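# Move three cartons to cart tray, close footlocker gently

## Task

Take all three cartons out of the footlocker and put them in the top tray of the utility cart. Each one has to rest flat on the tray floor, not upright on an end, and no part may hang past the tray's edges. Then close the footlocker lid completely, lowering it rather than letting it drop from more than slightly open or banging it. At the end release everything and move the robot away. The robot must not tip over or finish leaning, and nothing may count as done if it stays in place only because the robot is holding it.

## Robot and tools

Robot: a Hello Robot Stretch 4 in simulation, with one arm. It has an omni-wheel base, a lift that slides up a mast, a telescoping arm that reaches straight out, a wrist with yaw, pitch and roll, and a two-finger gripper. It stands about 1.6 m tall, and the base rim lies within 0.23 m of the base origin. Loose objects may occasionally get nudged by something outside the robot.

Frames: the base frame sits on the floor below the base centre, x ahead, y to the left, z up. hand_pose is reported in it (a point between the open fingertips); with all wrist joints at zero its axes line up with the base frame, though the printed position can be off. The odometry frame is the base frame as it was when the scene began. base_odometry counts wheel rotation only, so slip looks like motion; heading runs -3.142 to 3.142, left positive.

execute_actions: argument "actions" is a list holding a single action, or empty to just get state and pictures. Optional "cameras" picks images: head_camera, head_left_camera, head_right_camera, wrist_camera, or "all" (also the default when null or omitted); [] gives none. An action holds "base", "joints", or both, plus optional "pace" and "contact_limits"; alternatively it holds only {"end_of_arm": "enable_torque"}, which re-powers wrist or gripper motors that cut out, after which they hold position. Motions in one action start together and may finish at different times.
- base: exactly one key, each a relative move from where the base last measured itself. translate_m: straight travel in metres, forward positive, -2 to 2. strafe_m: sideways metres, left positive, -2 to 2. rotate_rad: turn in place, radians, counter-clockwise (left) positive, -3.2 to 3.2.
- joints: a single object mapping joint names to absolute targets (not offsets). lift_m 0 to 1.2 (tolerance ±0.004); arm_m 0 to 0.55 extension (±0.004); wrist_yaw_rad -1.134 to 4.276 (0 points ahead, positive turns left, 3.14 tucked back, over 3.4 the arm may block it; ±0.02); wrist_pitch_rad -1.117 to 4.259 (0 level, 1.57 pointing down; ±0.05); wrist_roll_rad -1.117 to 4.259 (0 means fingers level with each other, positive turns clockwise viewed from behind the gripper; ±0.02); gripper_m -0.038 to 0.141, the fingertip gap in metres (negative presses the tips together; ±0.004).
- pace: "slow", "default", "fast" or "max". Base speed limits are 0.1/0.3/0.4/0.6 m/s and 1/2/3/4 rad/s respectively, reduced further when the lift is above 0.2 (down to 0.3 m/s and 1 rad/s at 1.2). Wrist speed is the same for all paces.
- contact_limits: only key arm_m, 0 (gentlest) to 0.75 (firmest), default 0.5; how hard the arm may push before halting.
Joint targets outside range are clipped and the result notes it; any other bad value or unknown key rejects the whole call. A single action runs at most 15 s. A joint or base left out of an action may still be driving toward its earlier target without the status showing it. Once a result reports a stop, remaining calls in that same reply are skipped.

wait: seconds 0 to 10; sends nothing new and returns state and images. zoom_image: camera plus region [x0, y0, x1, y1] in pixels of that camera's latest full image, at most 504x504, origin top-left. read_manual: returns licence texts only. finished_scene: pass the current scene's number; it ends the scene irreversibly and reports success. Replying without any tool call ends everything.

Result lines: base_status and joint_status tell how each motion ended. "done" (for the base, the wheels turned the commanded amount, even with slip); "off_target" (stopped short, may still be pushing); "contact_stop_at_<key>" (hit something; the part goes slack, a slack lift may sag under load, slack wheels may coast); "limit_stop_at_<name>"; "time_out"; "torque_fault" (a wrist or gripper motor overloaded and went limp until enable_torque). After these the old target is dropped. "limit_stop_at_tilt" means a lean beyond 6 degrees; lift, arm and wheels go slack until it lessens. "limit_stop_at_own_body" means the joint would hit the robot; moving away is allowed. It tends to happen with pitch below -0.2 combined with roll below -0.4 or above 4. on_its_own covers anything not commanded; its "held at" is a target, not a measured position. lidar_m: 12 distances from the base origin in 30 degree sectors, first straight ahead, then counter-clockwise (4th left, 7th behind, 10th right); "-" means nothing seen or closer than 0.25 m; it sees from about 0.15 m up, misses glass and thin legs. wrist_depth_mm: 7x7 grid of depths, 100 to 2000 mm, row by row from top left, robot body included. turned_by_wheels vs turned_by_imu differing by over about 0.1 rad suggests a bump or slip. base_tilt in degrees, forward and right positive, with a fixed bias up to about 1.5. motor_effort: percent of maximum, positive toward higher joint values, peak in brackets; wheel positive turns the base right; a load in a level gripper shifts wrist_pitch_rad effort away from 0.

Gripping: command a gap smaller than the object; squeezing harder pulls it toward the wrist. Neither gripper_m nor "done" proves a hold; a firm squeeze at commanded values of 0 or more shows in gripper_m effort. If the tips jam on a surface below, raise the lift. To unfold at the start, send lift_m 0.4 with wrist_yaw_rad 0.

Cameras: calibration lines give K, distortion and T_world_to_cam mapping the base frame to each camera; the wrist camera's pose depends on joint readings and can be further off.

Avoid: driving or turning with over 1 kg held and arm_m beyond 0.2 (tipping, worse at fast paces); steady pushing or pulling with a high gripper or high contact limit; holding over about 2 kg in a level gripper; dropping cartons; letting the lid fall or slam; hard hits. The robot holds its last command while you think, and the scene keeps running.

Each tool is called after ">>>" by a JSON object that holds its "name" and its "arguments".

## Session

>>> {"name": "execute_actions", "arguments": {"actions": []}}

Scene clock: 0.00 s.
base_odometry: x=+0.000 y=+0.000 heading=+0.000 (m, m, rad; odometry frame)
turned_by_wheels: +0.000 (rad since the last result)
turned_by_imu: +0.000 (rad since the last result)
base_tilt: forward=+0.4 right=-0.5 (deg)
lidar_m: 2.65 1.78 1.66 2.34 2.31 1.33 1.43 1.56 1.47 1.52 1.63 1.87
base_status: not commanded
joint_positions: lift_m=+0.219 arm_m=+0.000 wrist_yaw_rad=+3.141 wrist_pitch_rad=+0.007 wrist_roll_rad=-0.005 gripper_m=+0.057
joint_status: not commanded
motor_effort: lift_m=+18 arm_m=+0 wrist_yaw_rad=+0 wrist_pitch_rad=-10 wrist_roll_rad=+0 gripper_m=-4 wheel_0=+0 wheel_1=+0 wheel_2=+1 (%)
hand_pose: x=-0.1180 y=+0.0877 z=+0.3954 quat_wxyz=(+0.000, -0.004, -0.003, +1.000) (m; base frame)
wrist_depth_mm: - 132 - - - 1983 1808 / - 121 175 - - 1983 1808 / - 125 178 - - 1863 1863 / 134 135 - - - 1983 1808 / 1464 1808 - - - 1863 1863 / 1078 1308 1098 1255 1060 1182 1160 / 878 878 946 - 904 820 854
pictures: head_camera, head_left_camera, head_right_camera, wrist_camera
camera_calibration (this result's frames):
wrist_camera: T_world_to_cam=[[0.0313127, 0.998601, -0.0426174, -0.0750168], [0.0661657, -0.0446158, -0.996811, 0.445304], [-0.997317, 0.0283931, -0.0674701, 0.135191], [0, 0, 0, 1]] pos_world=[0.107714, 0.0909409, 0.449808]
Images, in order (width x height): head_camera 420x560, head_left_camera 420x672, head_right_camera 420x672, wrist_camera 616x392.

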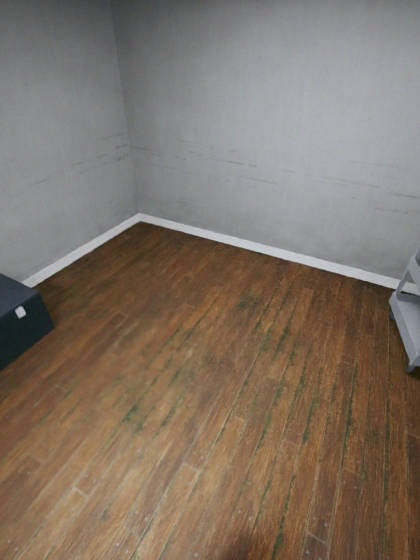

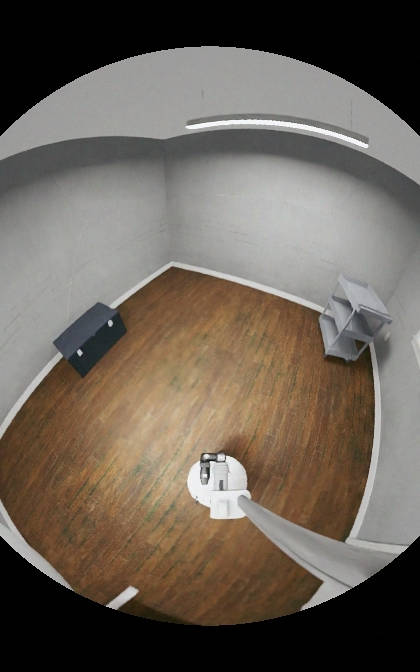

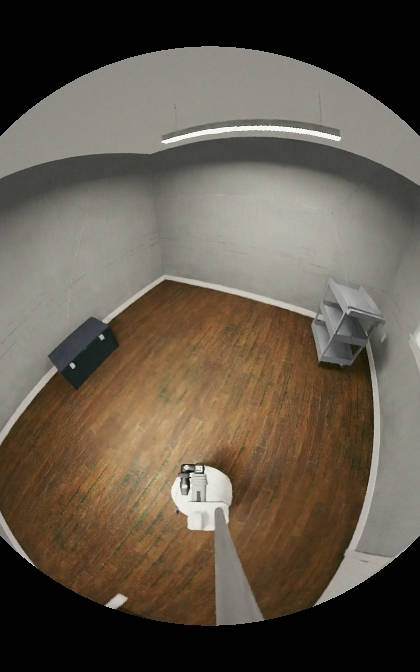

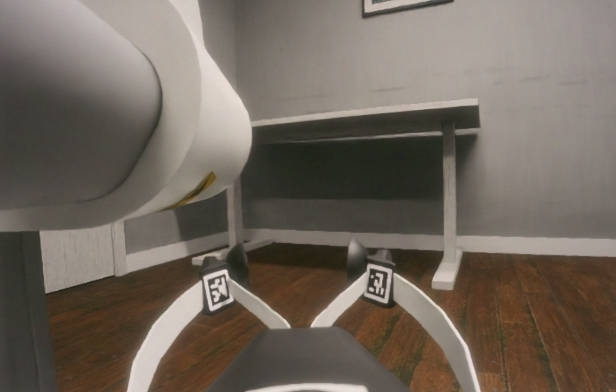

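>>> {"name": "execute_actions", "arguments": {"actions": [{"base":{"rotate_rad":1.115},"joints":{"lift_m":0.4,"wrist_yaw_rad":0}}], "cameras": ["head_camera"]}}

>>> {"name": "execute_actions", "arguments": {"actions": [{"base":{"translate_m":0.8},"joints":{"lift_m":0.15,"gripper_m":0.08},"pace":"fast"}], "cameras": ["head_camera","wrist_camera"]}}

Scene clock: 10.67 s.
base_odometry: x=+0.000 y=+0.000 heading=+1.115 (m, m, rad; odometry frame)
turned_by_wheels: +1.115 (rad since the last result)
turned_by_imu: +1.096 (rad since the last result)
base_tilt: forward=+0.6 right=-0.4 (deg)
lidar_m: 1.69 2.38 2.24 1.37 1.44 1.50 1.47 1.56 1.65 2.09 2.70 1.75
base_status: done
joint_positions: lift_m=+0.400 arm_m=+0.000 wrist_yaw_rad=+0.001 wrist_pitch_rad=+0.007 wrist_roll_rad=-0.005 gripper_m=+0.057
joint_status: all done
motor_effort: lift_m=+21(21) arm_m=+0(0) wrist_yaw_rad=-2(6) wrist_pitch_rad=-10(9) wrist_roll_rad=+0(1) gripper_m=-4(4) wheel_0=-1(7) wheel_1=-1(7) wheel_2=+0(9) (%)
hand_pose: x=+0.4590 y=-0.0872 z=+0.5758 quat_wxyz=(+1.000, -0.003, +0.004, +0.000) (m; base frame)
wrist_depth_mm: - 1921 - 1983 - - - / 1921 - - - - - - / - - - - - - - / - - - - - - - / - - - 1921 1464 1756 - / 1756 1808 1499 1499 1464 1499 1618 / 1308 1229 1281 - 1255 1118 1160
pictures: head_camera
Images, in order (width x height): head_camera 420x560.

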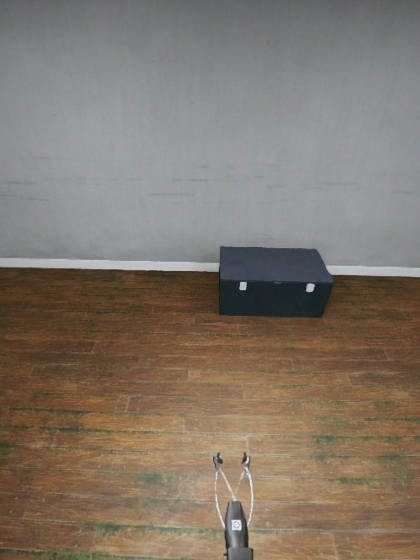

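Scene clock: 13.97 s.
base_odometry: x=+0.352 y=+0.718 heading=+1.115 (m, m, rad; odometry frame)
turned_by_wheels: +0.000 (rad since the last result)
turned_by_imu: -0.004 (rad since the last result)
base_tilt: forward=+0.5 right=-0.4 (deg)
lidar_m: 0.87 1.53 2.15 2.15 1.54 2.01 2.27 2.27 2.11 2.60 1.26 0.88
base_status: done
joint_positions: lift_m=+0.150 arm_m=+0.000 wrist_yaw_rad=+0.000 wrist_pitch_rad=+0.007 wrist_roll_rad=-0.005 gripper_m=+0.080
joint_status: all done
motor_effort: lift_m=+15(19) arm_m=+0(0) wrist_yaw_rad=+0(2) wrist_pitch_rad=-9(10) wrist_roll_rad=+0(0) gripper_m=-2(5) wheel_0=-1(8) wheel_1=+0(4) wheel_2=+1(13) (%)
hand_pose: x=+0.4590 y=-0.0874 z=+0.3263 quat_wxyz=(+1.000, -0.003, +0.004, +0.000) (m; base frame)
wrist_depth_mm: 1182 1205 1229 1229 1255 1205 1255 / 1255 1205 1205 1205 1229 1255 1255 / 1229 1205 1255 1255 1255 1255 1255 / 1255 1229 1255 1255 661 654 654 / 1229 1255 1255 654 661 661 661 / 1078 1078 904 661 668 661 676 / 768 741 788 - 668 668 676
pictures: head_camera, wrist_camera
camera_calibration (this result's frames):
wrist_camera: T_world_to_cam=[[-0.0303228, -0.998631, -0.0426162, -0.067456], [-0.0662191, 0.0445492, -0.99681, 0.39898], [0.997344, -0.0274041, -0.0674793, -0.20948], [0, 0, 0, 1]] pos_world=[0.233298, -0.0908786, 0.380697]
Images, in order (width x height): head_camera 420x560, wrist_camera 616x392.

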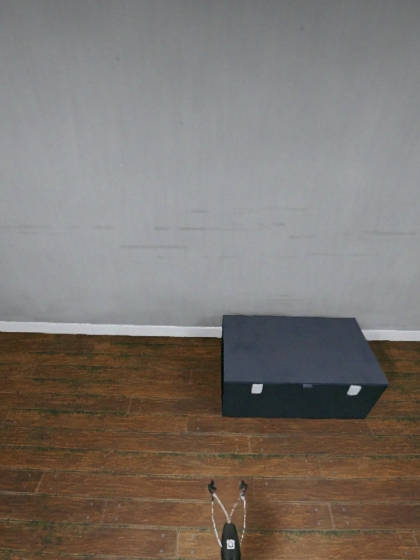

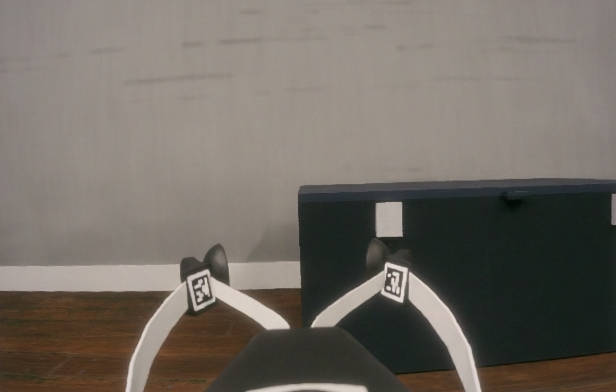

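>>> {"name": "execute_actions", "arguments": {"actions": [{"base":{"strafe_m":-0.385},"joints":{"lift_m":0.165},"pace":"fast"}], "cameras": ["wrist_camera"]}}

>>> {"name": "execute_actions", "arguments": {"actions": [{"base":{"translate_m":0.3},"joints":{"arm_m":0.05}}], "cameras": ["head_camera","wrist_camera"]}}

Scene clock: 22.70 s.
base_odometry: x=+0.698 y=+0.549 heading=+1.115 (m, m, rad; odometry frame)
turned_by_wheels: +0.000 (rad since the last result)
turned_by_imu: +0.000 (rad since the last result)
base_tilt: forward=+0.5 right=-0.6 (deg)
lidar_m: 0.84 0.87 2.13 2.48 1.92 2.37 2.28 1.84 1.96 2.20 2.06 0.91
base_status: done
joint_positions: lift_m=+0.165 arm_m=+0.000 wrist_yaw_rad=+0.000 wrist_pitch_rad=+0.007 wrist_roll_rad=-0.005 gripper_m=+0.080
joint_status: all done
motor_effort: lift_m=+20(21) arm_m=+0(0) wrist_yaw_rad=+0(1) wrist_pitch_rad=-9(10) wrist_roll_rad=-1(0) gripper_m=-2(2) wheel_0=-1(16) wheel_1=+3(12) wheel_2=-1(1) (%)
hand_pose: x=+0.4590 y=-0.0874 z=+0.3409 quat_wxyz=(+1.000, -0.003, +0.004, +0.000) (m; base frame)
wrist_depth_mm: 1205 1229 1182 1205 1229 1255 1229 / 1205 1229 1205 1229 1229 1229 1281 / 1205 1229 1229 1205 1255 1255 1255 / 1255 1205 960 831 723 683 1281 / 1255 640 640 647 647 654 1308 / 1118 654 647 654 661 654 976 / 809 661 661 - 668 668 732
pictures: wrist_camera
camera_calibration (this result's frames):
wrist_camera: T_world_to_cam=[[-0.0303231, -0.998631, -0.0426162, -0.0668338], [-0.0662238, 0.0445493, -0.99681, 0.413534], [0.997344, -0.0274041, -0.0674841, -0.208493], [0, 0, 0, 1]] pos_world=[0.233299, -0.0908786, 0.395297]
Images, in order (width x height): wrist_camera 616x392.

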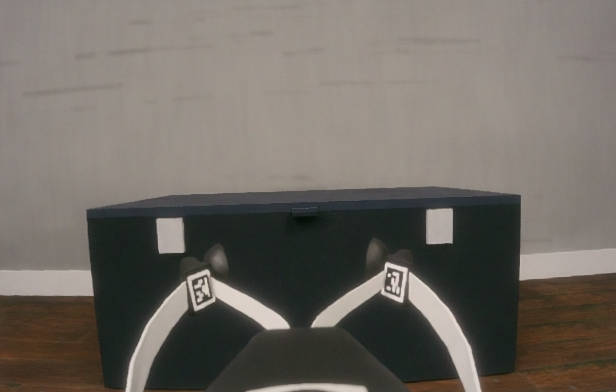

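Scene clock: 25.17 s.
base_odometry: x=+0.830 y=+0.818 heading=+1.115 (m, m, rad; odometry frame)
turned_by_wheels: +0.000 (rad since the last result)
turned_by_imu: -0.001 (rad since the last result)
base_tilt: forward=+0.4 right=-0.5 (deg)
lidar_m: 0.54 0.58 1.73 2.54 2.00 2.62 2.57 2.07 2.30 2.20 1.60 0.58
base_status: done
joint_positions: lift_m=+0.165 arm_m=+0.049 wrist_yaw_rad=+0.000 wrist_pitch_rad=+0.007 wrist_roll_rad=-0.005 gripper_m=+0.080
joint_status: all done
motor_effort: lift_m=+20(20) arm_m=+8(7) wrist_yaw_rad=+0(0) wrist_pitch_rad=-9(9) wrist_roll_rad=-1(0) gripper_m=-2(2) wheel_0=+1(8) wheel_1=+1(3) wheel_2=-1(9) (%)
hand_pose: x=+0.5080 y=-0.0874 z=+0.3409 quat_wxyz=(+1.000, -0.003, +0.004, +0.000) (m; base frame)
wrist_depth_mm: 866 866 854 866 891 866 891 / 866 854 866 878 891 891 891 / 878 866 878 878 891 878 891 / 878 891 917 904 715 640 904 / 293 294 296 297 297 298 298 / 286 296 297 297 298 300 301 / 297 300 300 - 301 303 304
pictures: head_camera, wrist_camera
camera_calibration (this result's frames):
wrist_camera: T_world_to_cam=[[-0.0304381, -0.998628, -0.0426162, -0.0653199], [-0.0662187, 0.0445569, -0.99681, 0.416784], [0.997341, -0.027519, -0.0674841, -0.257457], [0, 0, 0, 1]] pos_world=[0.282383, -0.0908858, 0.395297]
Images, in order (width x height): head_camera 420x560, wrist_camera 616x392.

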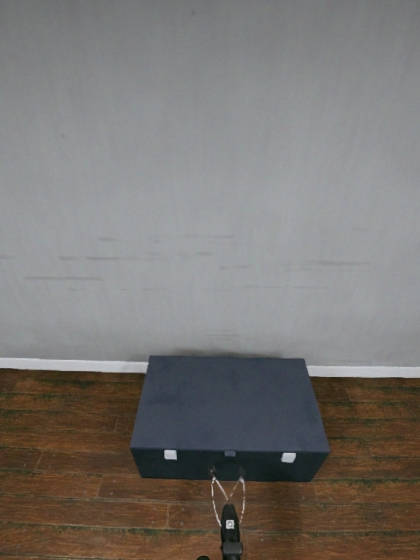

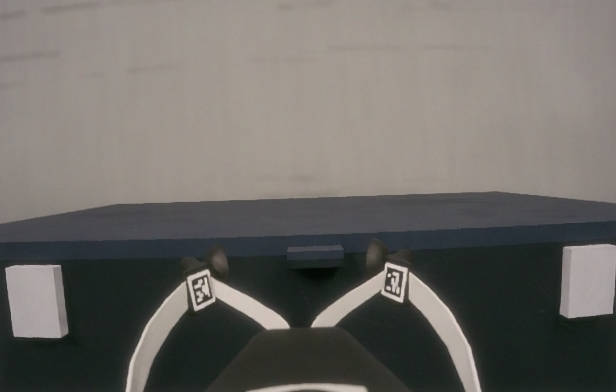

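>>> {"name": "execute_actions", "arguments": {"actions": [{"base":{"strafe_m":-0.014},"joints":{"lift_m":0.154,"arm_m":0.075}}], "cameras": []}}

>>> {"name": "execute_actions", "arguments": {"actions": [{"joints":{"arm_m":0.099,"gripper_m":0.052},"contact_limits":{"arm_m":0.2},"pace":"slow"}], "cameras": ["wrist_camera"]}}

>>> {"name": "execute_actions", "arguments": {"actions": [{"joints":{"arm_m":0.108,"gripper_m":-0.01},"contact_limits":{"arm_m":0.2}}], "cameras": ["wrist_camera"]}}

>>> {"name": "execute_actions", "arguments": {"actions": [{"joints":{"lift_m":0.19},"pace":"slow"}], "cameras": ["wrist_camera"]}}

Scene clock: 35.90 s.
base_odometry: x=+0.842 y=+0.812 heading=+1.115 (m, m, rad; odometry frame)
turned_by_wheels: +0.000 (rad since the last result)
turned_by_imu: +0.000 (rad since the last result)
base_tilt: forward=+0.6 right=-0.5 (deg)
lidar_m: 0.55 0.60 1.67 2.55 2.01 2.60 2.59 2.07 2.29 2.20 1.64 0.58
base_status: done
joint_positions: lift_m=+0.154 arm_m=+0.074 wrist_yaw_rad=+0.000 wrist_pitch_rad=+0.007 wrist_roll_rad=-0.005 gripper_m=+0.080
joint_status: all done
motor_effort: lift_m=+15(18) arm_m=+8(8) wrist_yaw_rad=+0(1) wrist_pitch_rad=-9(10) wrist_roll_rad=+0(0) gripper_m=-3(3) wheel_0=+0(5) wheel_1=-2(8) wheel_2=+0(1) (%)
hand_pose: x=+0.5330 y=-0.0874 z=+0.3303 quat_wxyz=(+1.000, -0.003, +0.004, +0.000) (m; base frame)
wrist_depth_mm: 831 831 842 854 854 831 854 / 842 854 842 854 854 842 854 / 831 854 854 854 854 854 878 / 866 854 723 621 554 492 466 / 268 270 268 270 270 272 272 / 268 271 270 272 272 273 276 / 272 273 272 - 276 277 278
pictures: none
No camera images: the call's "cameras" was empty. Leave "cameras" out to get every camera's image.

Scene clock: 37.33 s.
base_odometry: x=+0.842 y=+0.812 heading=+1.115 (m, m, rad; odometry frame)
turned_by_wheels: +0.000 (rad since the last result)
turned_by_imu: +0.000 (rad since the last result)
base_tilt: forward=+0.3 right=-0.5 (deg)
lidar_m: 0.55 0.57 1.66 2.54 2.02 2.62 2.56 2.08 2.24 2.20 1.65 0.57
base_status: not commanded
joint_positions: lift_m=+0.154 arm_m=+0.097 wrist_yaw_rad=-0.006 wrist_pitch_rad=+0.007 wrist_roll_rad=-0.005 gripper_m=+0.052
joint_status: all done
on_its_own: wrist_yaw_rad is at rest, and its effort (+18) is outside its rest range (-13 to +13)
motor_effort: lift_m=+15(15) arm_m=+10(12) wrist_yaw_rad=+18(18) wrist_pitch_rad=-10(10) wrist_roll_rad=+0(0) gripper_m=-6(6) wheel_0=+0(0) wheel_1=-2(3) wheel_2=-1(1) (%)
contact_limits: arm_m 0.2
hand_pose: x=+0.5561 y=-0.0891 z=+0.3303 quat_wxyz=(+1.000, -0.003, +0.004, -0.003) (m; base frame)
wrist_depth_mm: 798 831 820 831 820 831 831 / 809 820 820 842 831 854 854 / 820 820 831 842 842 831 866 / 820 820 842 615 544 492 455 / 243 244 244 246 247 251 250 / 244 246 245 249 251 252 253 / 248 247 249 - 252 254 255
pictures: wrist_camera
camera_calibration (this result's frames):
wrist_camera: T_world_to_cam=[[-0.0364305, -0.998427, -0.0426169, -0.0626831], [-0.0659356, 0.0449537, -0.996811, 0.409395], [0.997159, -0.0335043, -0.0674695, -0.306614], [0, 0, 0, 1]] pos_world=[0.330453, -0.0912613, 0.384731]
Images, in order (width x height): wrist_camera 616x392.

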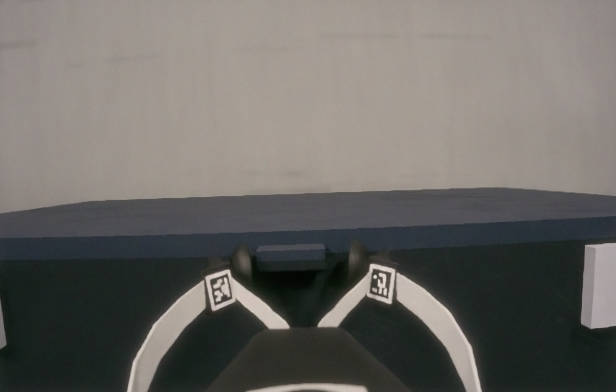

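Scene clock: 38.73 s.
base_odometry: x=+0.842 y=+0.812 heading=+1.115 (m, m, rad; odometry frame)
turned_by_wheels: +0.000 (rad since the last result)
turned_by_imu: +0.000 (rad since the last result)
base_tilt: forward=+0.5 right=-0.5 (deg)
lidar_m: 0.57 0.58 1.70 2.52 2.01 2.61 2.59 2.08 2.28 2.18 1.63 0.58
base_status: not commanded
joint_positions: lift_m=+0.154 arm_m=+0.107 wrist_yaw_rad=+0.004 wrist_pitch_rad=+0.009 wrist_roll_rad=-0.005 gripper_m=-0.009
joint_status: all done
motor_effort: lift_m=+15(15) arm_m=+3(18) wrist_yaw_rad=-12(27) wrist_pitch_rad=-14(15) wrist_roll_rad=-1(1) gripper_m=-31(30) wheel_0=+0(0) wheel_1=-2(2) wheel_2=+2(7) (%)
contact_limits: arm_m 0.2
hand_pose: x=+0.5672 y=-0.0862 z=+0.3298 quat_wxyz=(+1.000, -0.003, +0.005, +0.002) (m; base frame)
wrist_depth_mm: 809 798 798 798 820 798 809 / 820 809 809 809 820 820 831 / 809 831 809 820 820 831 842 / 820 820 676 597 521 477 449 / 239 239 240 239 239 241 242 / 240 240 187 242 186 242 245 / 243 244 244 - 245 245 247
pictures: wrist_camera
camera_calibration (this result's frames):
wrist_camera: T_world_to_cam=[[-0.0263149, -0.998747, -0.0425642, -0.0651455], [-0.0680948, 0.0442709, -0.996696, 0.410617], [0.997332, -0.0233296, -0.0691744, -0.31627], [0, 0, 0, 1]] pos_world=[0.341673, -0.0906207, 0.384609]
Images, in order (width x height): wrist_camera 616x392.

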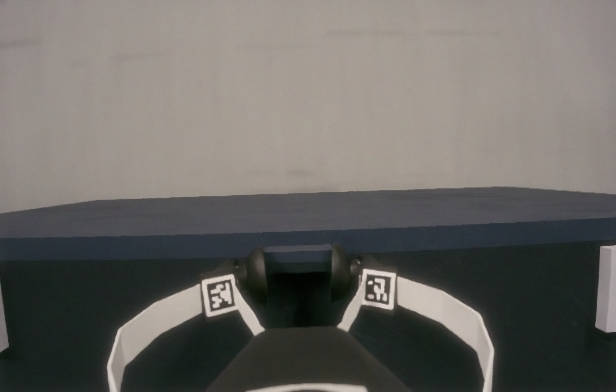

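Scene clock: 39.87 s.
base_odometry: x=+0.842 y=+0.812 heading=+1.115 (m, m, rad; odometry frame)
turned_by_wheels: +0.000 (rad since the last result)
turned_by_imu: +0.000 (rad since the last result)
base_tilt: forward=+0.5 right=-0.6 (deg)
lidar_m: 0.56 0.60 1.68 2.54 2.00 2.61 2.57 2.07 2.31 2.19 1.61 0.59
base_status: not commanded
joint_positions: lift_m=+0.190 arm_m=+0.107 wrist_yaw_rad=+0.004 wrist_pitch_rad=+0.015 wrist_roll_rad=-0.005 gripper_m=-0.009
joint_status: all done
on_its_own: wrist_pitch_rad is at rest, and its effort (-30) is outside its rest range (-23 to +23)
motor_effort: lift_m=+23(27) arm_m=+3(3) wrist_yaw_rad=-10(12) wrist_pitch_rad=-30(73) wrist_roll_rad=+0(1) gripper_m=-31(33) wheel_0=+0(0) wheel_1=-2(2) wheel_2=+2(1) (%)
hand_pose: x=+0.5672 y=-0.0863 z=+0.3636 quat_wxyz=(+1.000, -0.003, +0.007, +0.002) (m; base frame)
wrist_depth_mm: 788 788 809 798 809 820 809 / 809 820 809 820 820 820 809 / 820 831 820 820 820 831 831 / 820 831 831 820 842 831 831 / 319 300 239 240 240 668 512 / 242 241 185 228 186 243 245 / 241 243 244 - 246 245 248
pictures: wrist_camera
camera_calibration (this result's frames):
wrist_camera: T_world_to_cam=[[-0.0268968, -0.998741, -0.0423487, -0.0635583], [-0.0736072, 0.0442278, -0.996306, 0.447237], [0.996925, -0.0236802, -0.0747041, -0.311678], [0, 0, 0, 1]] pos_world=[0.34193, -0.0906392, 0.41961]
Images, in order (width x height): wrist_camera 616x392.

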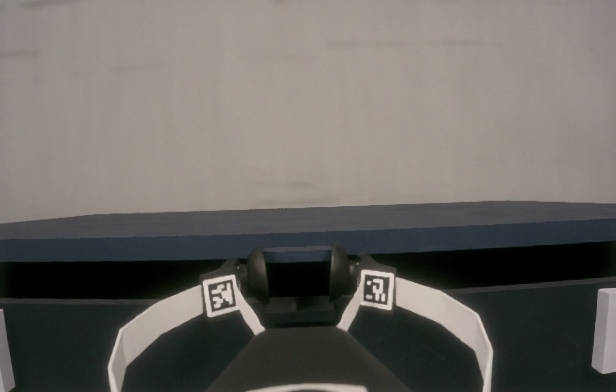

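>>> {"name": "execute_actions", "arguments": {"actions": [{"joints":{"lift_m":0.272,"arm_m":0.123},"pace":"slow"}], "cameras": []}}

>>> {"name": "execute_actions", "arguments": {"actions": [{"joints":{"lift_m":0.335,"arm_m":0.146},"pace":"slow"}], "cameras": []}}

>>> {"name": "execute_actions", "arguments": {"actions": [{"joints":{"lift_m":0.389,"arm_m":0.173},"pace":"slow"}], "cameras": []}}

>>> {"name": "execute_actions", "arguments": {"actions": [{"joints":{"lift_m":0.43,"arm_m":0.2},"pace":"slow"}], "cameras": []}}

>>> {"name": "execute_actions", "arguments": {"actions": [{"joints":{"lift_m":0.468,"arm_m":0.231},"pace":"slow"}], "cameras": []}}

>>> {"name": "execute_actions", "arguments": {"actions": [{"joints":{"lift_m":0.503,"arm_m":0.265},"pace":"slow"}], "cameras": ["wrist_camera"]}}

Scene clock: 53.87 s.
base_odometry: x=+0.842 y=+0.812 heading=+1.115 (m, m, rad; odometry frame)
turned_by_wheels: +0.000 (rad since the last result)
turned_by_imu: +0.000 (rad since the last result)
base_tilt: forward=+0.5 right=-0.5 (deg)
lidar_m: 0.55 0.60 1.71 2.52 2.01 2.61 2.59 2.10 2.28 2.21 1.63 0.59
base_status: not commanded
joint_positions: lift_m=+0.271 arm_m=+0.122 wrist_yaw_rad=+0.003 wrist_pitch_rad=+0.017 wrist_roll_rad=-0.005 gripper_m=-0.009
joint_status: all done
on_its_own: wrist_pitch_rad is at rest, and its effort (-37) is outside its rest range (-23 to +23)
motor_effort: lift_m=+24(25) arm_m=+4(12) wrist_yaw_rad=-9(11) wrist_pitch_rad=-37(38) wrist_roll_rad=+0(1) gripper_m=-31(31) wheel_0=+0(0) wheel_1=-2(2) wheel_2=+0(3) (%)
hand_pose: x=+0.5820 y=-0.0865 z=+0.4448 quat_wxyz=(+1.000, -0.003, +0.009, +0.002) (m; base frame)
wrist_depth_mm: 778 788 788 788 788 788 798 / 788 788 809 798 798 820 809 / 798 798 809 820 809 809 809 / 798 820 820 820 831 842 820 / 809 668 240 242 241 627 585 / 544 668 186 683 186 676 535 / 530 676 691 - 683 699 549
pictures: none
No camera images: the call's "cameras" was empty. Leave "cameras" out to get every camera's image.

Scene clock: 55.27 s.
base_odometry: x=+0.842 y=+0.812 heading=+1.115 (m, m, rad; odometry frame)
turned_by_wheels: +0.000 (rad since the last result)
turned_by_imu: +0.000 (rad since the last result)
base_tilt: forward=+0.5 right=-0.5 (deg)
lidar_m: 0.56 0.58 1.66 2.53 2.00 2.60 2.60 2.07 2.29 2.21 1.63 0.56
base_status: not commanded
joint_positions: lift_m=+0.335 arm_m=+0.145 wrist_yaw_rad=+0.000 wrist_pitch_rad=+0.014 wrist_roll_rad=-0.005 gripper_m=-0.009
joint_status: all done
on_its_own: wrist_pitch_rad is at rest, and its effort (-29) is outside its rest range (-23 to +23)
motor_effort: lift_m=+23(23) arm_m=+7(12) wrist_yaw_rad=+0(9) wrist_pitch_rad=-29(37) wrist_roll_rad=+0(0) gripper_m=-27(30) wheel_0=+0(0) wheel_1=-2(2) wheel_2=-1(1) (%)
hand_pose: x=+0.6041 y=-0.0874 z=+0.5086 quat_wxyz=(+1.000, -0.003, +0.007, +0.000) (m; base frame)
wrist_depth_mm: 759 759 778 768 778 778 798 / 768 768 778 778 778 788 788 / 768 778 788 798 778 788 788 / 768 798 798 788 798 809 798 / 266 272 239 242 243 286 249 / 597 549 186 627 186 640 707 / 530 654 661 - 676 668 549
pictures: none
No camera images: the call's "cameras" was empty. Leave "cameras" out to get every camera's image.

Scene clock: 56.60 s.
base_odometry: x=+0.842 y=+0.812 heading=+1.115 (m, m, rad; odometry frame)
turned_by_wheels: +0.000 (rad since the last result)
turned_by_imu: +0.000 (rad since the last result)
base_tilt: forward=+0.5 right=-0.4 (deg)
lidar_m: 0.56 0.60 1.69 2.54 2.01 2.66 2.59 2.07 2.27 2.19 1.65 0.59
base_status: not commanded
joint_positions: lift_m=+0.389 arm_m=+0.172 wrist_yaw_rad=+0.000 wrist_pitch_rad=+0.014 wrist_roll_rad=-0.005 gripper_m=-0.009
joint_status: all done
on_its_own: wrist_pitch_rad is at rest, and its effort (-27) is outside its rest range (-23 to +23)
motor_effort: lift_m=+23(24) arm_m=+8(7) wrist_yaw_rad=+3(1) wrist_pitch_rad=-27(30) wrist_roll_rad=-1(0) gripper_m=-27(29) wheel_0=+0(0) wheel_1=-2(2) wheel_2=-1(1) (%)
hand_pose: x=+0.6310 y=-0.0875 z=+0.5629 quat_wxyz=(+1.000, -0.003, +0.007, +0.000) (m; base frame)
wrist_depth_mm: 732 732 741 750 750 750 750 / 750 741 750 750 759 759 750 / 750 759 759 759 768 768 768 / 759 759 759 768 768 768 768 / 242 244 241 254 244 251 266 / 375 317 187 329 186 382 564 / 778 627 634 - 634 640 580
pictures: none
No camera images: the call's "cameras" was empty. Leave "cameras" out to get every camera's image.

Scene clock: 57.93 s.
base_odometry: x=+0.842 y=+0.812 heading=+1.115 (m, m, rad; odometry frame)
turned_by_wheels: +0.000 (rad since the last result)
turned_by_imu: +0.000 (rad since the last result)
base_tilt: forward=+0.6 right=-0.3 (deg)
lidar_m: 0.57 0.57 1.70 2.52 2.01 2.61 2.59 2.07 2.28 2.20 1.63 0.59
base_status: not commanded
joint_positions: lift_m=+0.430 arm_m=+0.199 wrist_yaw_rad=-0.001 wrist_pitch_rad=+0.013 wrist_roll_rad=-0.005 gripper_m=-0.009
joint_status: all done
on_its_own: wrist_pitch_rad is at rest, and its effort (-26) is outside its rest range (-23 to +23)
motor_effort: lift_m=+23(25) arm_m=+8(9) wrist_yaw_rad=+2(2) wrist_pitch_rad=-26(38) wrist_roll_rad=-1(0) gripper_m=-27(29) wheel_0=+0(0) wheel_1=-2(2) wheel_2=-1(1) (%)
hand_pose: x=+0.6579 y=-0.0876 z=+0.6040 quat_wxyz=(+1.000, -0.003, +0.007, +0.000) (m; base frame)
wrist_depth_mm: 707 715 715 715 715 723 723 / 723 723 707 723 741 732 732 / 715 732 732 732 741 741 741 / 732 732 732 759 741 759 750 / 242 242 242 245 242 245 251 / 307 278 187 287 187 315 384 / 554 517 521 - 591 609 788
pictures: none
No camera images: the call's "cameras" was empty. Leave "cameras" out to get every camera's image.

Scene clock: 59.33 s.
base_odometry: x=+0.842 y=+0.812 heading=+1.115 (m, m, rad; odometry frame)
turned_by_wheels: +0.000 (rad since the last result)
turned_by_imu: +0.000 (rad since the last result)
base_tilt: forward=+0.5 right=-0.4 (deg)
lidar_m: 0.57 0.59 1.69 2.54 2.02 2.59 2.59 2.09 2.26 2.18 1.63 0.60
base_status: not commanded
joint_positions: lift_m=+0.468 arm_m=+0.230 wrist_yaw_rad=-0.001 wrist_pitch_rad=+0.013 wrist_roll_rad=-0.005 gripper_m=-0.009
joint_status: all done
on_its_own: wrist_pitch_rad is at rest, and its effort (-25) is outside its rest range (-23 to +23)
motor_effort: lift_m=+22(24) arm_m=+8(9) wrist_yaw_rad=+4(4) wrist_pitch_rad=-25(47) wrist_roll_rad=+0(0) gripper_m=-27(29) wheel_0=+0(0) wheel_1=-2(2) wheel_2=-1(1) (%)
hand_pose: x=+0.6888 y=-0.0877 z=+0.6422 quat_wxyz=(+1.000, -0.003, +0.006, -0.001) (m; base frame)
wrist_depth_mm: 676 683 683 691 699 691 699 / 676 691 707 691 699 699 715 / 699 691 707 699 699 715 715 / 707 699 707 707 723 715 715 / 699 707 244 237 242 249 247 / 279 260 186 268 187 285 322 / 384 382 382 - 415 449 477
pictures: none
No camera images: the call's "cameras" was empty. Leave "cameras" out to get every camera's image.

Scene clock: 60.80 s.
base_odometry: x=+0.842 y=+0.812 heading=+1.115 (m, m, rad; odometry frame)
turned_by_wheels: +0.000 (rad since the last result)
turned_by_imu: +0.000 (rad since the last result)
base_tilt: forward=+0.5 right=-0.4 (deg)
lidar_m: 0.56 0.59 1.66 2.55 2.02 2.61 2.59 2.07 2.26 2.20 1.63 0.60
base_status: not commanded
joint_positions: lift_m=+0.503 arm_m=+0.264 wrist_yaw_rad=-0.001 wrist_pitch_rad=+0.013 wrist_roll_rad=-0.005 gripper_m=-0.009
joint_status: all done
on_its_own: wrist_pitch_rad is at rest, and its effort (-25) is outside its rest range (-23 to +23)
motor_effort: lift_m=+22(26) arm_m=+8(10) wrist_yaw_rad=+5(4) wrist_pitch_rad=-25(55) wrist_roll_rad=+0(0) gripper_m=-28(30) wheel_0=+0(0) wheel_1=-2(2) wheel_2=-1(1) (%)
hand_pose: x=+0.7228 y=-0.0878 z=+0.6771 quat_wxyz=(+1.000, -0.003, +0.007, -0.001) (m; base frame)
wrist_depth_mm: 640 654 647 661 661 668 661 / 647 654 668 668 676 668 676 / 661 668 661 661 668 676 676 / 661 668 668 683 683 683 691 / 668 668 691 235 246 246 251 / 262 251 186 255 188 270 294 / 329 327 329 - 347 364 375
pictures: wrist_camera
camera_calibration (this result's frames):
wrist_camera: T_world_to_cam=[[-0.0320843, -0.998585, -0.0423998, -0.0438158], [-0.071731, 0.0446128, -0.996426, 0.769864], [0.996908, -0.0289283, -0.0730609, -0.444991], [0, 0, 0, 1]] pos_world=[0.497433, -0.0909724, 0.732743]
Images, in order (width x height): wrist_camera 616x392.

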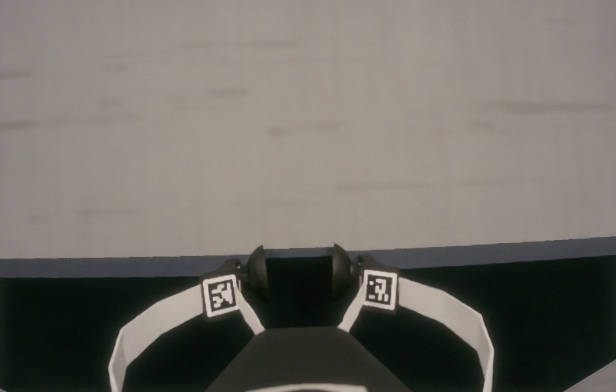

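>>> {"name": "execute_actions", "arguments": {"actions": [{"joints":{"lift_m":0.534,"arm_m":0.303},"pace":"slow"}], "cameras": []}}

>>> {"name": "execute_actions", "arguments": {"actions": [{"joints":{"lift_m":0.56,"arm_m":0.344},"pace":"slow"}], "cameras": []}}

>>> {"name": "execute_actions", "arguments": {"actions": [{"joints":{"lift_m":0.581,"arm_m":0.388},"pace":"slow"}], "cameras": []}}

>>> {"name": "execute_actions", "arguments": {"actions": [{"joints":{"lift_m":0.598,"arm_m":0.434},"pace":"slow"}], "cameras": []}}

>>> {"name": "execute_actions", "arguments": {"actions": [{"joints":{"lift_m":0.612},"base":{"translate_m":0.06},"pace":"slow"}], "cameras": []}}

>>> {"name": "execute_actions", "arguments": {"actions": [{"joints":{"lift_m":0.621},"base":{"translate_m":0.086},"pace":"slow"}], "cameras": []}}

>>> {"name": "execute_actions", "arguments": {"actions": [{"joints":{"arm_m":0.468},"contact_limits":{"arm_m":0.2},"pace":"slow"}], "cameras": ["wrist_camera","head_camera"]}}

Scene clock: 78.67 s.
base_odometry: x=+0.842 y=+0.812 heading=+1.115 (m, m, rad; odometry frame)
turned_by_wheels: +0.000 (rad since the last result)
turned_by_imu: +0.000 (rad since the last result)
base_tilt: forward=+0.5 right=-0.5 (deg)
lidar_m: 0.56 0.57 1.65 2.52 1.99 2.62 2.58 2.04 2.28 2.18 1.65 0.59
base_status: not commanded
joint_positions: lift_m=+0.534 arm_m=+0.302 wrist_yaw_rad=-0.002 wrist_pitch_rad=+0.013 wrist_roll_rad=-0.005 gripper_m=-0.009
joint_status: all done
on_its_own: wrist_pitch_rad is at rest, and its effort (-25) is outside its rest range (-23 to +23)
motor_effort: lift_m=+22(28) arm_m=+8(7) wrist_yaw_rad=+6(7) wrist_pitch_rad=-25(62) wrist_roll_rad=+0(0) gripper_m=-27(31) wheel_0=+0(0) wheel_1=-2(2) wheel_2=-1(1) (%)
hand_pose: x=+0.7607 y=-0.0880 z=+0.7082 quat_wxyz=(+1.000, -0.003, +0.006, -0.001) (m; base frame)
wrist_depth_mm: 609 609 615 609 621 627 634 / 615 615 621 621 627 615 627 / 621 621 627 627 640 640 647 / 627 634 634 640 640 647 647 / 634 640 640 233 640 246 249 / 253 245 186 249 187 259 274 / 297 296 296 - 309 324 329
pictures: none
No camera images: the call's "cameras" was empty. Leave "cameras" out to get every camera's image.

Scene clock: 80.23 s.
base_odometry: x=+0.842 y=+0.812 heading=+1.115 (m, m, rad; odometry frame)
turned_by_wheels: +0.000 (rad since the last result)
turned_by_imu: +0.000 (rad since the last result)
base_tilt: forward=+0.5 right=-0.4 (deg)
lidar_m: 0.55 0.59 1.67 2.54 2.01 2.60 2.59 2.08 2.29 2.18 1.64 0.59
base_status: not commanded
joint_positions: lift_m=+0.560 arm_m=+0.342 wrist_yaw_rad=-0.003 wrist_pitch_rad=+0.012 wrist_roll_rad=-0.005 gripper_m=-0.009
joint_status: all done
motor_effort: lift_m=+22(26) arm_m=+9(9) wrist_yaw_rad=+9(9) wrist_pitch_rad=-21(63) wrist_roll_rad=+0(0) gripper_m=-27(30) wheel_0=+0(1) wheel_1=-2(2) wheel_2=-2(1) (%)
hand_pose: x=+0.8016 y=-0.0882 z=+0.7346 quat_wxyz=(+1.000, -0.003, +0.006, -0.001) (m; base frame)
wrist_depth_mm: 564 574 580 580 580 580 585 / 569 580 580 585 585 597 597 / 580 585 580 580 603 597 597 / 591 591 597 597 603 609 603 / 591 591 603 232 609 248 246 / 246 240 186 238 188 251 264 / 277 277 276 - 289 297 300
pictures: none
No camera images: the call's "cameras" was empty. Leave "cameras" out to get every camera's image.

Scene clock: 81.83 s.
base_odometry: x=+0.842 y=+0.812 heading=+1.115 (m, m, rad; odometry frame)
turned_by_wheels: +0.000 (rad since the last result)
turned_by_imu: +0.000 (rad since the last result)
base_tilt: forward=+0.6 right=-0.5 (deg)
lidar_m: 0.54 0.54 1.65 2.54 2.02 2.61 2.58 2.08 2.29 2.20 1.63 0.57
base_status: not commanded
joint_positions: lift_m=+0.581 arm_m=+0.386 wrist_yaw_rad=-0.003 wrist_pitch_rad=+0.010 wrist_roll_rad=-0.005 gripper_m=-0.009
joint_status: all done
motor_effort: lift_m=+21(25) arm_m=+9(10) wrist_yaw_rad=+10(11) wrist_pitch_rad=-16(57) wrist_roll_rad=+0(0) gripper_m=-28(31) wheel_0=+0(0) wheel_1=-2(2) wheel_2=-1(1) (%)
hand_pose: x=+0.8456 y=-0.0883 z=+0.7561 quat_wxyz=(+1.000, -0.003, +0.005, -0.002) (m; base frame)
wrist_depth_mm: 530 530 530 535 539 544 544 / 535 535 539 544 549 549 559 / 535 544 549 544 549 554 559 / 544 544 549 554 554 564 569 / 544 554 554 232 564 559 250 / 241 237 185 240 187 245 257 / 264 263 265 - 271 278 281
pictures: none
No camera images: the call's "cameras" was empty. Leave "cameras" out to get every camera's image.

Scene clock: 83.47 s.
base_odometry: x=+0.842 y=+0.812 heading=+1.115 (m, m, rad; odometry frame)
turned_by_wheels: +0.000 (rad since the last result)
turned_by_imu: +0.000 (rad since the last result)
base_tilt: forward=+0.5 right=-0.5 (deg)
lidar_m: 0.56 0.59 1.70 2.53 2.03 2.62 2.57 2.07 2.31 2.21 1.61 0.59
base_status: not commanded
joint_positions: lift_m=+0.598 arm_m=+0.433 wrist_yaw_rad=-0.004 wrist_pitch_rad=+0.009 wrist_roll_rad=-0.005 gripper_m=-0.009
joint_status: all done
motor_effort: lift_m=+21(24) arm_m=+8(9) wrist_yaw_rad=+13(12) wrist_pitch_rad=-14(50) wrist_roll_rad=+0(0) gripper_m=-28(31) wheel_0=-1(1) wheel_1=-2(2) wheel_2=-1(1) (%)
hand_pose: x=+0.8915 y=-0.0886 z=+0.7733 quat_wxyz=(+1.000, -0.003, +0.005, -0.002) (m; base frame)
wrist_depth_mm: 484 488 492 496 496 496 496 / 496 488 496 496 500 500 508 / 492 496 500 504 500 508 508 / 496 500 500 504 508 508 512 / 500 508 512 232 517 517 517 / 238 235 185 237 187 242 250 / 252 253 255 - 259 264 266
pictures: none
No camera images: the call's "cameras" was empty. Leave "cameras" out to get every camera's image.

Scene clock: 85.30 s.
base_odometry: x=+0.869 y=+0.866 heading=+1.114 (m, m, rad; odometry frame)
turned_by_wheels: +0.000 (rad since the last result)
turned_by_imu: -0.001 (rad since the last result)
base_tilt: forward=+0.5 right=-0.5 (deg)
lidar_m: 0.50 0.53 1.60 2.54 2.07 2.62 2.64 2.12 2.27 2.20 1.56 0.53
base_status: done
joint_positions: lift_m=+0.612 arm_m=+0.433 wrist_yaw_rad=-0.004 wrist_pitch_rad=+0.009 wrist_roll_rad=-0.005 gripper_m=-0.009
joint_status: all done
motor_effort: lift_m=+21(25) arm_m=+8(8) wrist_yaw_rad=+13(13) wrist_pitch_rad=-13(47) wrist_roll_rad=+0(0) gripper_m=-28(30) wheel_0=+0(0) wheel_1=+2(3) wheel_2=-5(11) (%)
hand_pose: x=+0.8917 y=-0.0886 z=+0.7875 quat_wxyz=(+1.000, -0.003, +0.004, -0.002) (m; base frame)
wrist_depth_mm: 424 430 430 430 436 442 439 / 427 427 433 439 439 442 449 / 436 436 442 442 445 449 452 / 436 439 442 449 445 449 452 / 442 445 449 233 452 452 459 / 234 232 185 236 188 241 244 / 242 243 246 - 249 253 254
pictures: none
No camera images: the call's "cameras" was empty. Leave "cameras" out to get every camera's image.

Scene clock: 87.43 s.
base_odometry: x=+0.907 y=+0.943 heading=+1.114 (m, m, rad; odometry frame)
turned_by_wheels: +0.000 (rad since the last result)
turned_by_imu: -0.001 (rad since the last result)
base_tilt: forward=+0.5 right=-0.5 (deg)
lidar_m: 0.42 0.42 1.45 2.53 2.10 2.62 2.74 2.19 2.28 2.21 0.62 0.44
base_status: done
joint_positions: lift_m=+0.621 arm_m=+0.433 wrist_yaw_rad=-0.004 wrist_pitch_rad=+0.012 wrist_roll_rad=-0.005 gripper_m=-0.009
joint_status: all done
motor_effort: lift_m=+22(24) arm_m=+8(8) wrist_yaw_rad=+12(13) wrist_pitch_rad=-21(36) wrist_roll_rad=+0(0) gripper_m=-29(29) wheel_0=-1(0) wheel_1=+2(1) wheel_2=-5(9) (%)
hand_pose: x=+0.8917 y=-0.0886 z=+0.7956 quat_wxyz=(+1.000, -0.003, +0.006, -0.002) (m; base frame)
wrist_depth_mm: 342 345 345 347 351 353 355 / 345 347 347 351 351 355 359 / 347 351 353 353 359 362 362 / 351 355 355 359 362 366 366 / 355 355 359 235 366 366 370 / 231 231 185 234 186 237 238 / 231 232 234 - 237 239 239
pictures: none
No camera images: the call's "cameras" was empty. Leave "cameras" out to get every camera's image.

Scene clock: 88.90 s.
base_odometry: x=+0.907 y=+0.943 heading=+1.114 (m, m, rad; odometry frame)
turned_by_wheels: +0.000 (rad since the last result)
turned_by_imu: +0.000 (rad since the last result)
base_tilt: forward=+0.6 right=-0.5 (deg)
lidar_m: 0.41 0.44 1.48 2.53 2.08 2.64 2.75 2.19 2.28 2.19 0.60 0.45
base_status: not commanded
joint_positions: lift_m=+0.621 arm_m=+0.467 wrist_yaw_rad=-0.004 wrist_pitch_rad=+0.014 wrist_roll_rad=-0.005 gripper_m=-0.009
joint_status: all done
on_its_own: wrist_pitch_rad is at rest, and its effort (-27) is outside its rest range (-23 to +23)
motor_effort: lift_m=+22(22) arm_m=+8(8) wrist_yaw_rad=+13(14) wrist_pitch_rad=-27(27) wrist_roll_rad=+0(0) gripper_m=-29(30) wheel_0=-1(1) wheel_1=+2(2) wheel_2=-6(6) (%)
contact_limits: arm_m 0.2
hand_pose: x=+0.9256 y=-0.0887 z=+0.7949 quat_wxyz=(+1.000, -0.003, +0.007, -0.002) (m; base frame)
wrist_depth_mm: 307 310 314 314 317 319 322 / 310 312 315 317 320 324 325 / 315 317 319 320 322 325 329 / 317 322 324 325 325 329 330 / 324 324 325 236 329 332 334 / 230 231 185 233 186 236 237 / 228 230 230 - 235 234 234
pictures: head_camera, wrist_camera
camera_calibration (this result's frames):
wrist_camera: T_world_to_cam=[[-0.0350059, -0.998488, -0.0423815, -0.030447], [-0.0722048, 0.0448235, -0.996382, 0.90233], [0.996775, -0.0318191, -0.0736647, -0.638238], [0, 0, 0, 1]] pos_world=[0.700266, -0.0911548, 0.85076]
Images, in order (width x height): head_camera 420x560, wrist_camera 616x392.

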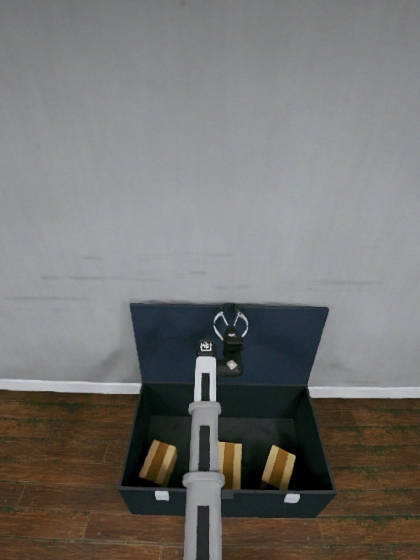

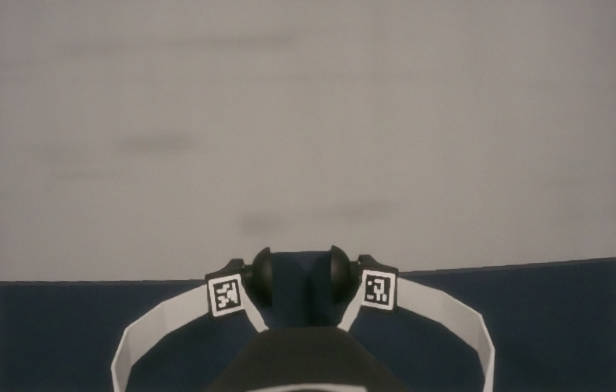

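>>> {"name": "execute_actions", "arguments": {"actions": [{"joints":{"gripper_m":0.065},"pace":"slow"}], "cameras": ["wrist_camera"]}}

>>> {"name": "wait", "arguments": {"seconds": 1}}

Scene clock: 95.23 s.
base_odometry: x=+0.907 y=+0.943 heading=+1.114 (m, m, rad; odometry frame)
turned_by_wheels: +0.000 (rad since the last result)
turned_by_imu: +0.000 (rad since the last result)
base_tilt: forward=+0.5 right=-0.4 (deg)
lidar_m: 0.42 0.43 1.48 2.53 2.09 2.60 2.74 2.20 2.30 2.19 0.63 0.43
base_status: not commanded
joint_positions: lift_m=+0.621 arm_m=+0.467 wrist_yaw_rad=+0.000 wrist_pitch_rad=+0.008 wrist_roll_rad=-0.005 gripper_m=+0.065
joint_status: all done
motor_effort: lift_m=+20(22) arm_m=+7(8) wrist_yaw_rad=+1(16) wrist_pitch_rad=-11(30) wrist_roll_rad=+0(0) gripper_m=-4(30) wheel_0=+0(1) wheel_1=+2(2) wheel_2=-1(6) (%)
hand_pose: x=+0.9260 y=-0.0875 z=+0.7967 quat_wxyz=(+1.000, -0.003, +0.004, +0.000) (m; base frame)
wrist_depth_mm: 309 310 314 317 317 319 320 / 315 315 319 317 319 322 322 / 320 319 319 322 322 324 325 / 320 322 322 324 325 329 329 / 322 322 325 327 327 330 329 / 287 287 197 290 289 291 291 / 282 281 282 - 283 283 286
pictures: wrist_camera
camera_calibration (this result's frames):
wrist_camera: T_world_to_cam=[[-0.0308352, -0.998618, -0.04256, -0.0329565], [-0.0665746, 0.0445377, -0.996787, 0.899194], [0.997305, -0.0279027, -0.0678559, -0.643254], [0, 0, 0, 1]] pos_world=[0.700367, -0.0909075, 0.851254]
Images, in order (width x height): wrist_camera 616x392.

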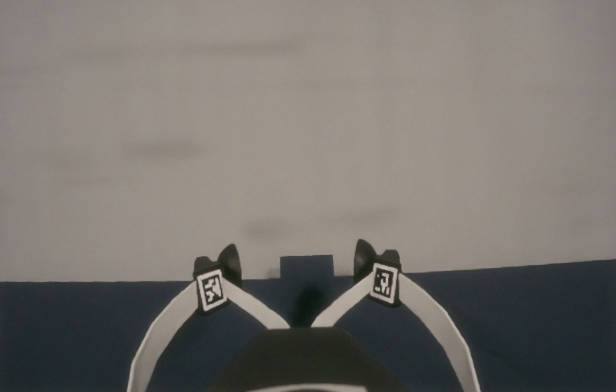

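Scene clock: 96.23 s.
base_odometry: x=+0.907 y=+0.943 heading=+1.114 (m, m, rad; odometry frame)
turned_by_wheels: +0.000 (rad since the last result)
turned_by_imu: +0.000 (rad since the last result)
base_tilt: forward=+0.5 right=-0.5 (deg)
lidar_m: 0.41 0.42 1.45 2.54 2.09 2.63 2.76 2.18 2.30 2.19 0.60 0.44
base_status: not commanded
joint_positions: lift_m=+0.621 arm_m=+0.467 wrist_yaw_rad=+0.000 wrist_pitch_rad=+0.008 wrist_roll_rad=-0.005 gripper_m=+0.065
joint_status: all done
motor_effort: lift_m=+20(22) arm_m=+8(8) wrist_yaw_rad=+2(16) wrist_pitch_rad=-11(30) wrist_roll_rad=+0(0) gripper_m=-3(30) wheel_0=+1(1) wheel_1=+2(2) wheel_2=-1(6) (%)
hand_pose: x=+0.9260 y=-0.0875 z=+0.7967 quat_wxyz=(+1.000, -0.003, +0.004, +0.000) (m; base frame)
wrist_depth_mm: 310 312 314 317 317 320 319 / 314 315 317 319 322 320 324 / 315 319 320 320 324 325 327 / 320 320 322 324 324 329 327 / 324 324 325 327 327 332 329 / 287 289 198 291 287 291 291 / 281 279 283 - 285 281 285
wait: 1.00 s; at rest by 0.27 s
pictures: head_camera, head_left_camera, head_right_camera, wrist_camera
camera_calibration (this result's frames):
wrist_camera: T_world_to_cam=[[-0.030835, -0.998618, -0.04256, -0.0329566], [-0.0665745, 0.0445376, -0.996787, 0.899194], [0.997305, -0.0279025, -0.0678558, -0.643254], [0, 0, 0, 1]] pos_world=[0.700368, -0.0909074, 0.851254]
Images, in order (width x height): head_camera 420x560, head_left_camera 420x672, head_right_camera 420x672, wrist_camera 616x392.

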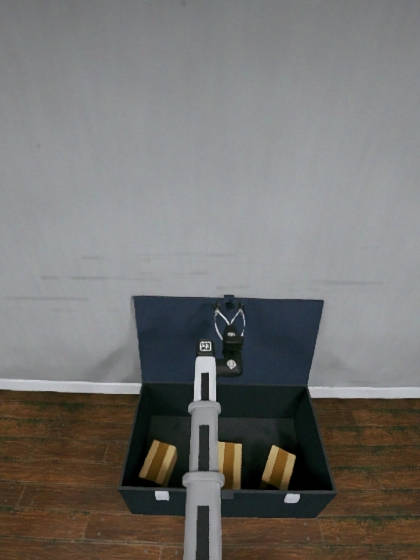

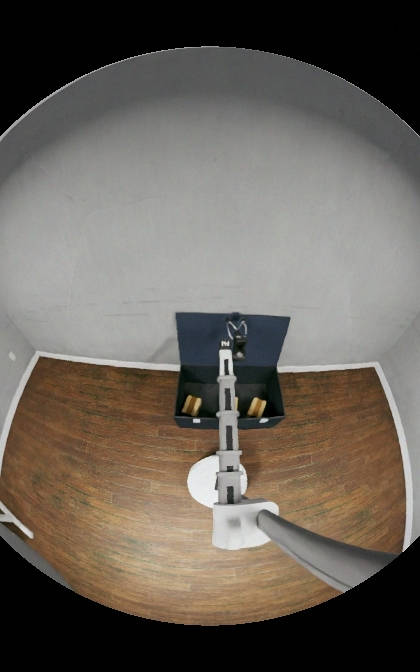

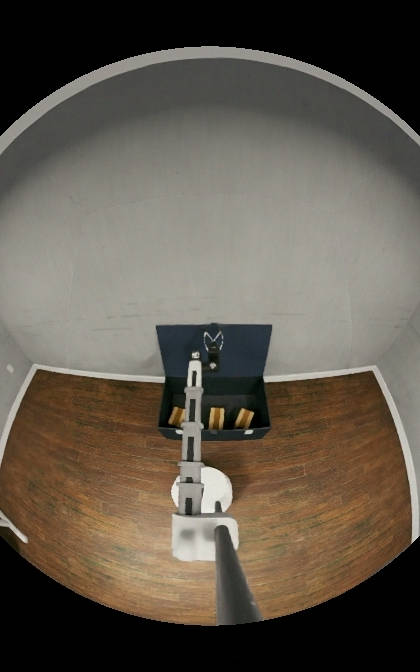

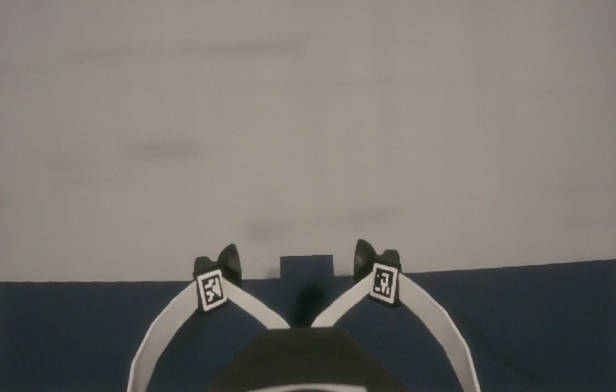

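>>> {"name": "execute_actions", "arguments": {"actions": [{"joints":{"arm_m":0.41,"wrist_pitch_rad":1.57,"lift_m":0.6,"gripper_m":0.14}}], "cameras": ["wrist_camera"]}}

Scene clock: 102.73 s.
base_odometry: x=+0.907 y=+0.943 heading=+1.114 (m, m, rad; odometry frame)
turned_by_wheels: +0.000 (rad since the last result)
turned_by_imu: +0.000 (rad since the last result)
base_tilt: forward=+0.5 right=-0.4 (deg)
lidar_m: 0.40 0.42 1.48 2.52 2.08 2.61 2.73 2.19 2.30 2.20 0.63 0.44
base_status: not commanded
joint_positions: lift_m=+0.600 arm_m=+0.411 wrist_yaw_rad=+0.000 wrist_pitch_rad=+1.570 wrist_roll_rad=-0.005 gripper_m=+0.140
joint_status: all done
motor_effort: lift_m=+15(18) arm_m=-7(7) wrist_yaw_rad=+0(1) wrist_pitch_rad=-3(10) wrist_roll_rad=+0(0) gripper_m=+1(3) wheel_0=+1(1) wheel_1=+2(2) wheel_2=-1(1) (%)
hand_pose: x=+0.5826 y=-0.0874 z=+0.4900 quat_wxyz=(+0.708, -0.002, +0.707, +0.002) (m; base frame)
wrist_depth_mm: 521 554 569 580 585 569 496 / 564 668 676 691 691 699 517 / 564 668 691 691 691 699 525 / 559 564 683 574 691 585 521 / 564 574 691 580 699 647 530 / 496 466 469 504 496 484 484 / 392 399 404 - 427 415 759
pictures: wrist_camera
camera_calibration (this result's frames):
wrist_camera: T_world_to_cam=[[-0.0428834, -0.998627, 0.0300865, -0.0850746], [-0.997343, 0.0445643, 0.0576225, 0.596126], [-0.0588842, -0.0275355, -0.997885, 0.749452], [0, 0, 0, 1]] pos_world=[0.635025, -0.0908872, 0.716076]
Images, in order (width x height): wrist_camera 616x392.

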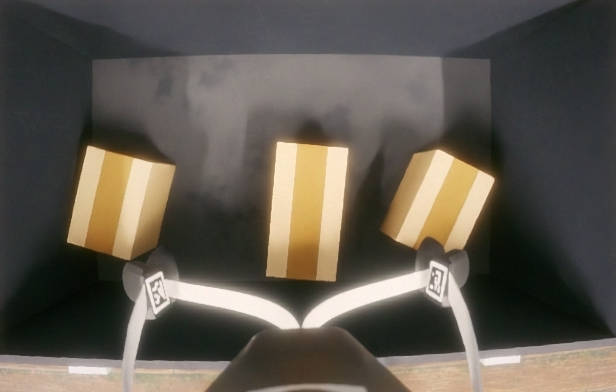

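>>> {"name": "execute_actions", "arguments": {"actions": [{"base":{"strafe_m":-0.026},"joints":{"arm_m":0.402,"wrist_roll_rad":0.13,"lift_m":0.3}}], "cameras": ["wrist_camera"]}}

Scene clock: 110.17 s.
base_odometry: x=+0.930 y=+0.931 heading=+1.114 (m, m, rad; odometry frame)
turned_by_wheels: +0.000 (rad since the last result)
turned_by_imu: +0.000 (rad since the last result)
base_tilt: forward=+0.6 right=-0.3 (deg)
lidar_m: 0.39 0.44 1.45 2.56 2.11 2.66 2.74 2.18 2.28 2.18 0.61 0.43
base_status: done
joint_positions: lift_m=+0.300 arm_m=+0.403 wrist_yaw_rad=+0.000 wrist_pitch_rad=+1.570 wrist_roll_rad=+0.130 gripper_m=+0.140
joint_status: all done
motor_effort: lift_m=+15(15) arm_m=-8(8) wrist_yaw_rad=+1(1) wrist_pitch_rad=-4(2) wrist_roll_rad=+1(4) gripper_m=+0(0) wheel_0=+0(9) wheel_1=+0(7) wheel_2=+0(1) (%)
hand_pose: x=+0.5745 y=-0.0874 z=+0.1900 quat_wxyz=(+0.706, +0.046, +0.705, -0.046) (m; base frame)
wrist_depth_mm: 375 379 382 382 389 389 394 / 375 382 384 387 392 394 397 / 377 384 273 272 392 325 278 / 382 387 273 274 397 297 282 / 384 387 276 276 402 282 283 / 389 392 277 277 404 402 368 / 389 397 387 - 349 315 307
pictures: wrist_camera
camera_calibration (this result's frames):
wrist_camera: T_world_to_cam=[[-0.176831, -0.983784, 0.0299795, 0.00187757], [-0.982266, 0.178323, 0.0579134, 0.608361], [-0.0623203, -0.0192069, -0.997871, 0.45231], [0, 0, 0, 1]] pos_world=[0.626093, -0.0979503, 0.416058]
Images, in order (width x height): wrist_camera 616x392.

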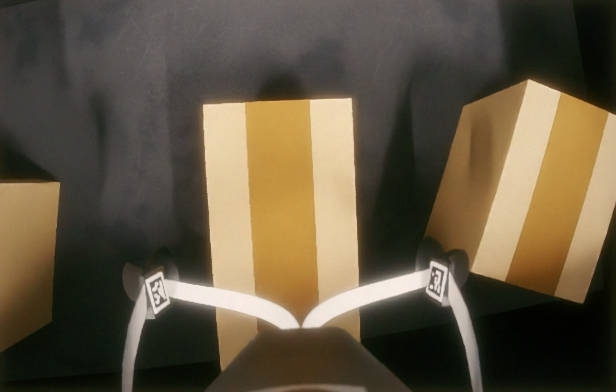

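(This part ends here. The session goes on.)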